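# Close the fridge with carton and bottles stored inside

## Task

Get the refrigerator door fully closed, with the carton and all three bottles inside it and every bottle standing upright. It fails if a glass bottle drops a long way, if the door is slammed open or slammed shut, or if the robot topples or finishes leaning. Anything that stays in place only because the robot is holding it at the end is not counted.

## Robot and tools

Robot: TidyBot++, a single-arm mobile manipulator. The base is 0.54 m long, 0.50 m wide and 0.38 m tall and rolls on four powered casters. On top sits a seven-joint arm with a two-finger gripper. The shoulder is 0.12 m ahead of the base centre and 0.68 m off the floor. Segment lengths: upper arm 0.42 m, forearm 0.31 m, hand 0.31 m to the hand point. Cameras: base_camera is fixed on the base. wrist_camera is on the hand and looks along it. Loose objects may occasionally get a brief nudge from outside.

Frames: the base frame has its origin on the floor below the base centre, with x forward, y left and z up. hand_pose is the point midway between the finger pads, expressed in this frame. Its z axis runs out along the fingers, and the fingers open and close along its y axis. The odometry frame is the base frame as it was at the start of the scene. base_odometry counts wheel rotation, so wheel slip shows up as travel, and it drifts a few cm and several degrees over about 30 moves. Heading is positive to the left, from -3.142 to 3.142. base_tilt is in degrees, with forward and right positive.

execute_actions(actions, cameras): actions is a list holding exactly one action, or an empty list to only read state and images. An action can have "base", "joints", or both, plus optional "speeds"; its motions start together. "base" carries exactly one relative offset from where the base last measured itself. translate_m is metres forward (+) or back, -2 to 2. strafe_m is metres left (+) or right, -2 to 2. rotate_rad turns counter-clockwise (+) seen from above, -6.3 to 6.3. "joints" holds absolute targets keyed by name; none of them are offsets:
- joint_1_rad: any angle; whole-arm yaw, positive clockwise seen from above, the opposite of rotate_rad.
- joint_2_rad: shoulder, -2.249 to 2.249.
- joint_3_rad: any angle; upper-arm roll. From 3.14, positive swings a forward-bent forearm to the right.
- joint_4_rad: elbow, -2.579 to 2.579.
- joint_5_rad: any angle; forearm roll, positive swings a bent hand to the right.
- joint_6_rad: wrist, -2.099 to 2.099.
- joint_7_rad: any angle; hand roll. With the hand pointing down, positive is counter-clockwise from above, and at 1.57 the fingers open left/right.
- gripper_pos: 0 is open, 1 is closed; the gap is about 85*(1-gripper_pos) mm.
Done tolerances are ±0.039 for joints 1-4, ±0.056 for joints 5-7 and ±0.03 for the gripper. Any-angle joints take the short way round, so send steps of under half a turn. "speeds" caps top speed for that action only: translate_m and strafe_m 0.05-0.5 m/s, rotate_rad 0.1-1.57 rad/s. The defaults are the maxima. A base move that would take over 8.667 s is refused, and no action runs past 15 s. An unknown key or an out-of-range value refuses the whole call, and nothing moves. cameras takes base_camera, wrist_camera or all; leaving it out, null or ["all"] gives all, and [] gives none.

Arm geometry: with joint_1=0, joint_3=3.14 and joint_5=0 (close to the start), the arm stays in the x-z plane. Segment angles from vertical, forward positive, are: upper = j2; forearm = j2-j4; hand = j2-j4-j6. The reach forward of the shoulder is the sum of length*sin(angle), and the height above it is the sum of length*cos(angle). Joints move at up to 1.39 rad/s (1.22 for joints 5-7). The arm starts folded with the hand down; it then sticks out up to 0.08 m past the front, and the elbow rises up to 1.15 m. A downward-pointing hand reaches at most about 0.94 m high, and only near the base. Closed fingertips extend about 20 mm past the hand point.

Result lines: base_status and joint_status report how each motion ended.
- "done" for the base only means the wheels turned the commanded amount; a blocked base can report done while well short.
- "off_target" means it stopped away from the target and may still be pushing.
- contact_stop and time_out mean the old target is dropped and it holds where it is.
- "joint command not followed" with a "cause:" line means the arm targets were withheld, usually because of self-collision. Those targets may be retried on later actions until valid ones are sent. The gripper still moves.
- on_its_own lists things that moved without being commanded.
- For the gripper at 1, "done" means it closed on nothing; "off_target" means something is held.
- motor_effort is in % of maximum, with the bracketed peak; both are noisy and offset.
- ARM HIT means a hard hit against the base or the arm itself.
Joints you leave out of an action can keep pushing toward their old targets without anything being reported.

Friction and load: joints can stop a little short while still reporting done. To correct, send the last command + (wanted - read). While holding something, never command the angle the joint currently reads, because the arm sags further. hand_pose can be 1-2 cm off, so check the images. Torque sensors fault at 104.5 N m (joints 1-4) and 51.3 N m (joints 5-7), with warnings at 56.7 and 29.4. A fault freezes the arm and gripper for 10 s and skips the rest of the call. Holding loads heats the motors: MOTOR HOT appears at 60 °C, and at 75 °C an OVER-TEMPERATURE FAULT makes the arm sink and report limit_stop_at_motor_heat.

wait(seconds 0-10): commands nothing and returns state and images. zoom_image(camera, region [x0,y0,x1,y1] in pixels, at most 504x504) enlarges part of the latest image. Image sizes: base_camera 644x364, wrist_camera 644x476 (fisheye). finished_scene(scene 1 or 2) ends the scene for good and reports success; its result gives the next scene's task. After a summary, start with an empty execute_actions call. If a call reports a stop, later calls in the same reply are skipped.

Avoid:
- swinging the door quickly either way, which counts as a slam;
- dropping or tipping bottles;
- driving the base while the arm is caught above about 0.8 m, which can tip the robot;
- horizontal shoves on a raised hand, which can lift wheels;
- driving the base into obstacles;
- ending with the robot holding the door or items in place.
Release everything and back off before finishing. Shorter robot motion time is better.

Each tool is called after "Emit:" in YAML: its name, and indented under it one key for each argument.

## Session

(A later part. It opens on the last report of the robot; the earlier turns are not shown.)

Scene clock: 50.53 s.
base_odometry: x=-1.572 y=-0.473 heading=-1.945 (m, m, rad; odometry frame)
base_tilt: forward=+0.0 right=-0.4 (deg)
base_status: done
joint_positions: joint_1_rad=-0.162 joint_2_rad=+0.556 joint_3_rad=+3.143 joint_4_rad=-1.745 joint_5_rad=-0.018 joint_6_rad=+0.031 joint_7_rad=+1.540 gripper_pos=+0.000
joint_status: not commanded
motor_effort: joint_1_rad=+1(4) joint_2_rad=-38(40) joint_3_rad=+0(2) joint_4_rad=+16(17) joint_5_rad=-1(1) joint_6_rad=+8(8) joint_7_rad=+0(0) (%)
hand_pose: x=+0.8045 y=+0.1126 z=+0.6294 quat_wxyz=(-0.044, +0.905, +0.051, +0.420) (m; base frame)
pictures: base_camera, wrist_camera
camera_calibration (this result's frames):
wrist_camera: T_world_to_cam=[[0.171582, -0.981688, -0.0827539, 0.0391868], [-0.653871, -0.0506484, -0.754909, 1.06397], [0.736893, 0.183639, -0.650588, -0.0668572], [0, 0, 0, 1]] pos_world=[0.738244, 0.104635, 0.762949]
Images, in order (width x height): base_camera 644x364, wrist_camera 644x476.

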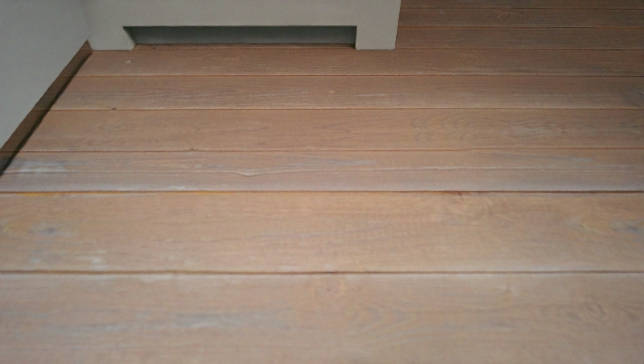

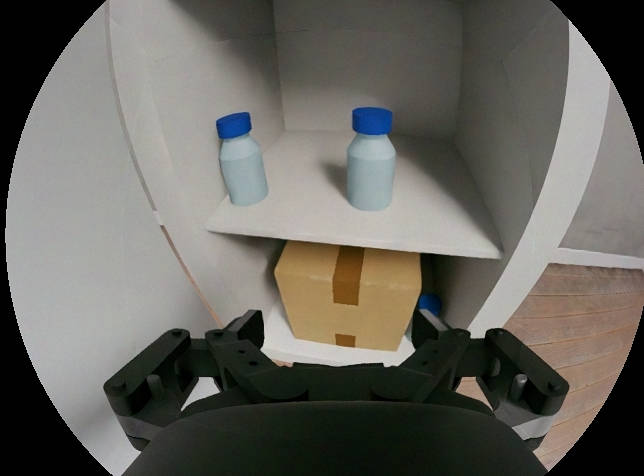

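Emit:
execute_actions:
  actions:
    - {"base": {"translate_m": -0.55}, "joints": {"joint_1_rad": 0.0, "joint_2_rad": 1.168, "joint_4_rad": -2.29, "joint_6_rad": 1.887, "gripper_pos": 1.0}}
  cameras: ["base_camera"]

Emit:
execute_actions:
  actions:
    - {"base": {"strafe_m": 0.58}}

Scene clock: 53.20 s.
base_odometry: x=-1.370 y=+0.039 heading=-1.946 (m, m, rad; odometry frame)
base_tilt: forward=+0.0 right=-0.3 (deg)
base_status: done
joint_positions: joint_1_rad=-0.017 joint_2_rad=+1.158 joint_3_rad=+3.143 joint_4_rad=-2.275 joint_5_rad=-0.018 joint_6_rad=+1.860 joint_7_rad=+1.540 gripper_pos=+0.999
joint_status: all done
motor_effort: joint_1_rad=+1(1) joint_2_rad=-36(40) joint_3_rad=+0(1) joint_4_rad=+2(16) joint_5_rad=-1(1) joint_6_rad=+10(10) joint_7_rad=+0(0) (%)
hand_pose: x=+0.7253 y=+0.0059 z=+0.5486 quat_wxyz=(-0.009, +0.708, -0.009, +0.706) (m; base frame)
pictures: base_camera
Images, in order (width x height): base_camera 644x364.

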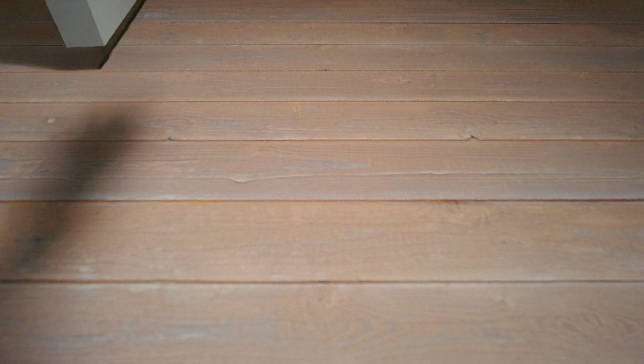

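Scene clock: 55.73 s.
base_odometry: x=-0.830 y=-0.173 heading=-1.946 (m, m, rad; odometry frame)
base_tilt: forward=+0.1 right=-0.4 (deg)
base_status: done
joint_positions: joint_1_rad=-0.007 joint_2_rad=+1.158 joint_3_rad=+3.143 joint_4_rad=-2.275 joint_5_rad=-0.018 joint_6_rad=+1.860 joint_7_rad=+1.540 gripper_pos=+0.999
joint_status: not commanded
motor_effort: joint_1_rad=+1(3) joint_2_rad=-35(36) joint_3_rad=+0(1) joint_4_rad=+2(2) joint_5_rad=-2(2) joint_6_rad=+10(9) joint_7_rad=+0(0) (%)
hand_pose: x=+0.7253 y=+0.0000 z=+0.5486 quat_wxyz=(-0.005, +0.708, -0.013, +0.706) (m; base frame)
pictures: base_camera, wrist_camera
camera_calibration (this result's frames):
wrist_camera: T_world_to_cam=[[0.0529325, -0.998072, -0.0323957, -0.0059425], [-0.0171237, 0.0315292, -0.999356, 0.617793], [0.998451, 0.0534532, -0.0154217, -0.578565], [0, 0, 0, 1]] pos_world=[0.588562, 0.00551651, 0.60828]
Images, in order (width x height): base_camera 644x364, wrist_camera 644x476.

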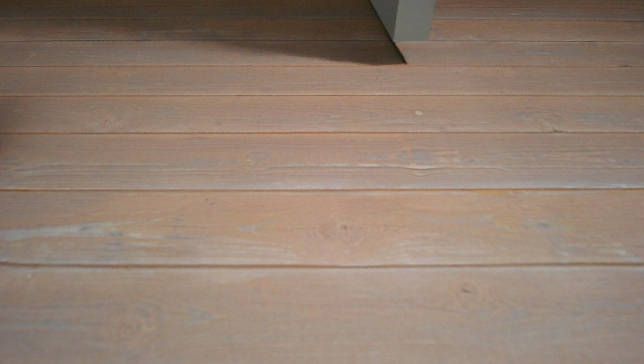

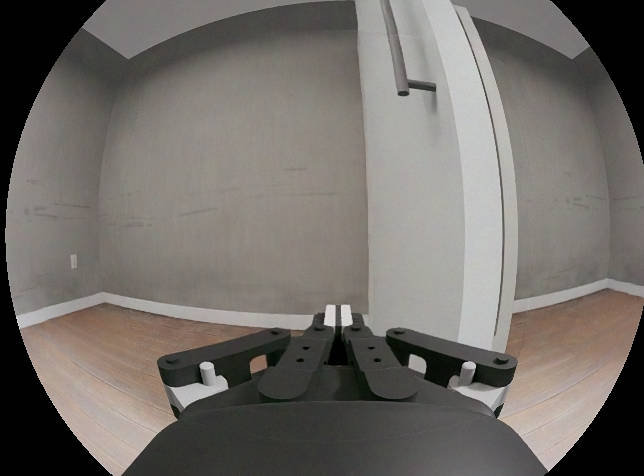

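Emit:
execute_actions:
  actions:
    - {"base": {"translate_m": 0.5}}
  cameras: []

Emit:
execute_actions:
  actions:
    - {"base": {"strafe_m": -0.5}, "speeds": {"strafe_m": 0.15}}

Scene clock: 58.23 s.
base_odometry: x=-1.013 y=-0.639 heading=-1.945 (m, m, rad; odometry frame)
base_tilt: forward=+0.0 right=-0.3 (deg)
base_status: done
joint_positions: joint_1_rad=-0.007 joint_2_rad=+1.158 joint_3_rad=+3.143 joint_4_rad=-2.276 joint_5_rad=-0.018 joint_6_rad=+1.860 joint_7_rad=+1.540 gripper_pos=+0.999
joint_status: not commanded
motor_effort: joint_1_rad=+0(0) joint_2_rad=-36(37) joint_3_rad=+0(0) joint_4_rad=+2(3) joint_5_rad=-1(1) joint_6_rad=+10(10) joint_7_rad=+0(0) (%)
hand_pose: x=+0.7250 y=+0.0000 z=+0.5484 quat_wxyz=(-0.005, +0.708, -0.013, +0.706) (m; base frame)
pictures: none
No camera images: the call's "cameras" was empty. Leave "cameras" out to get every camera's image.

Scene clock: 62.23 s.
base_odometry: x=-1.479 y=-0.456 heading=-1.945 (m, m, rad; odometry frame)
base_tilt: forward=+0.0 right=-0.3 (deg)
base_status: done
joint_positions: joint_1_rad=-0.005 joint_2_rad=+1.158 joint_3_rad=+3.141 joint_4_rad=-2.276 joint_5_rad=-0.009 joint_6_rad=+1.860 joint_7_rad=+1.540 gripper_pos=+0.999
joint_status: not commanded
motor_effort: joint_1_rad=+1(9) joint_2_rad=-36(37) joint_3_rad=+0(3) joint_4_rad=+1(2) joint_5_rad=-1(5) joint_6_rad=+9(10) joint_7_rad=+0(0) (%)
hand_pose: x=+0.7250 y=+0.0017 z=+0.5483 quat_wxyz=(-0.009, +0.708, -0.011, +0.706) (m; base frame)
pictures: base_camera, wrist_camera
camera_calibration (this result's frames):
wrist_camera: T_world_to_cam=[[0.059628, -0.99756, -0.0362999, -0.00699448], [-0.0183979, 0.0352601, -0.999209, 0.618265], [0.998051, 0.0602487, -0.0162506, -0.577608], [0, 0, 0, 1]] pos_world=[0.588274, 0.00602262, 0.608135]
Images, in order (width x height): base_camera 644x364, wrist_camera 644x476.

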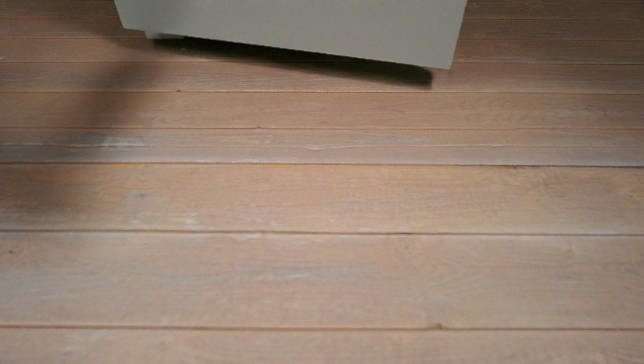

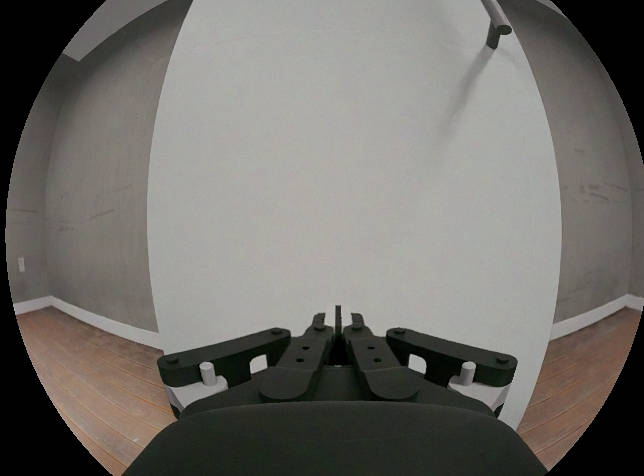

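The door is nearly shut and still swinging slowly. I'll wait briefly and check.

Emit:
wait:
  seconds: 2

Scene clock: 64.30 s.
base_odometry: x=-1.479 y=-0.456 heading=-1.945 (m, m, rad; odometry frame)
base_tilt: forward=+0.0 right=-0.3 (deg)
base_status: done
joint_positions: joint_1_rad=-0.005 joint_2_rad=+1.158 joint_3_rad=+3.141 joint_4_rad=-2.276 joint_5_rad=-0.009 joint_6_rad=+1.860 joint_7_rad=+1.540 gripper_pos=+0.999
joint_status: not commanded
motor_effort: joint_1_rad=+0(9) joint_2_rad=-36(37) joint_3_rad=+0(3) joint_4_rad=+2(2) joint_5_rad=-1(5) joint_6_rad=+10(10) joint_7_rad=+0(0) (%)
hand_pose: x=+0.7250 y=+0.0017 z=+0.5483 quat_wxyz=(-0.009, +0.708, -0.011, +0.706) (m; base frame)
wait: 2.00 s; at rest by 0.20 s
pictures: base_camera, wrist_camera
camera_calibration (this result's frames):
wrist_camera: T_world_to_cam=[[0.0596279, -0.99756, -0.0362996, -0.0069946], [-0.018398, 0.0352599, -0.999209, 0.618265], [0.998051, 0.0602485, -0.0162506, -0.577608], [0, 0, 0, 1]] pos_world=[0.588274, 0.00602254, 0.608135]
Images, in order (width x height): base_camera 644x364, wrist_camera 644x476.

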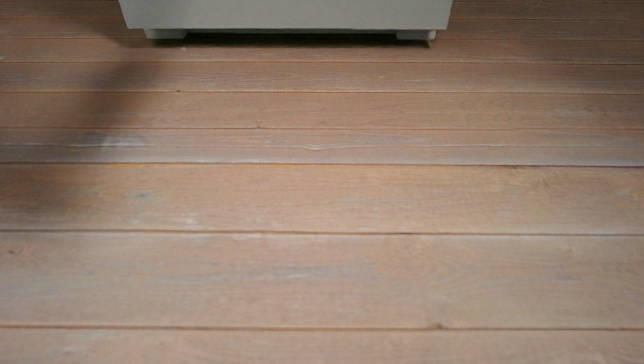

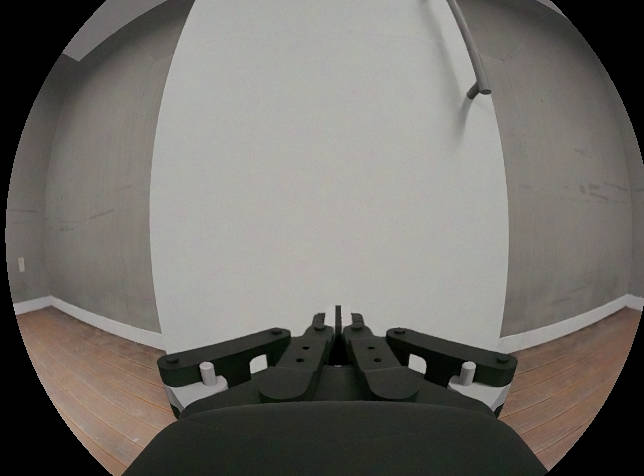

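The door is fully shut, and the robot isn't touching it.

Emit:
finished_scene:
  scene: 2

The scene is finished: the task was done.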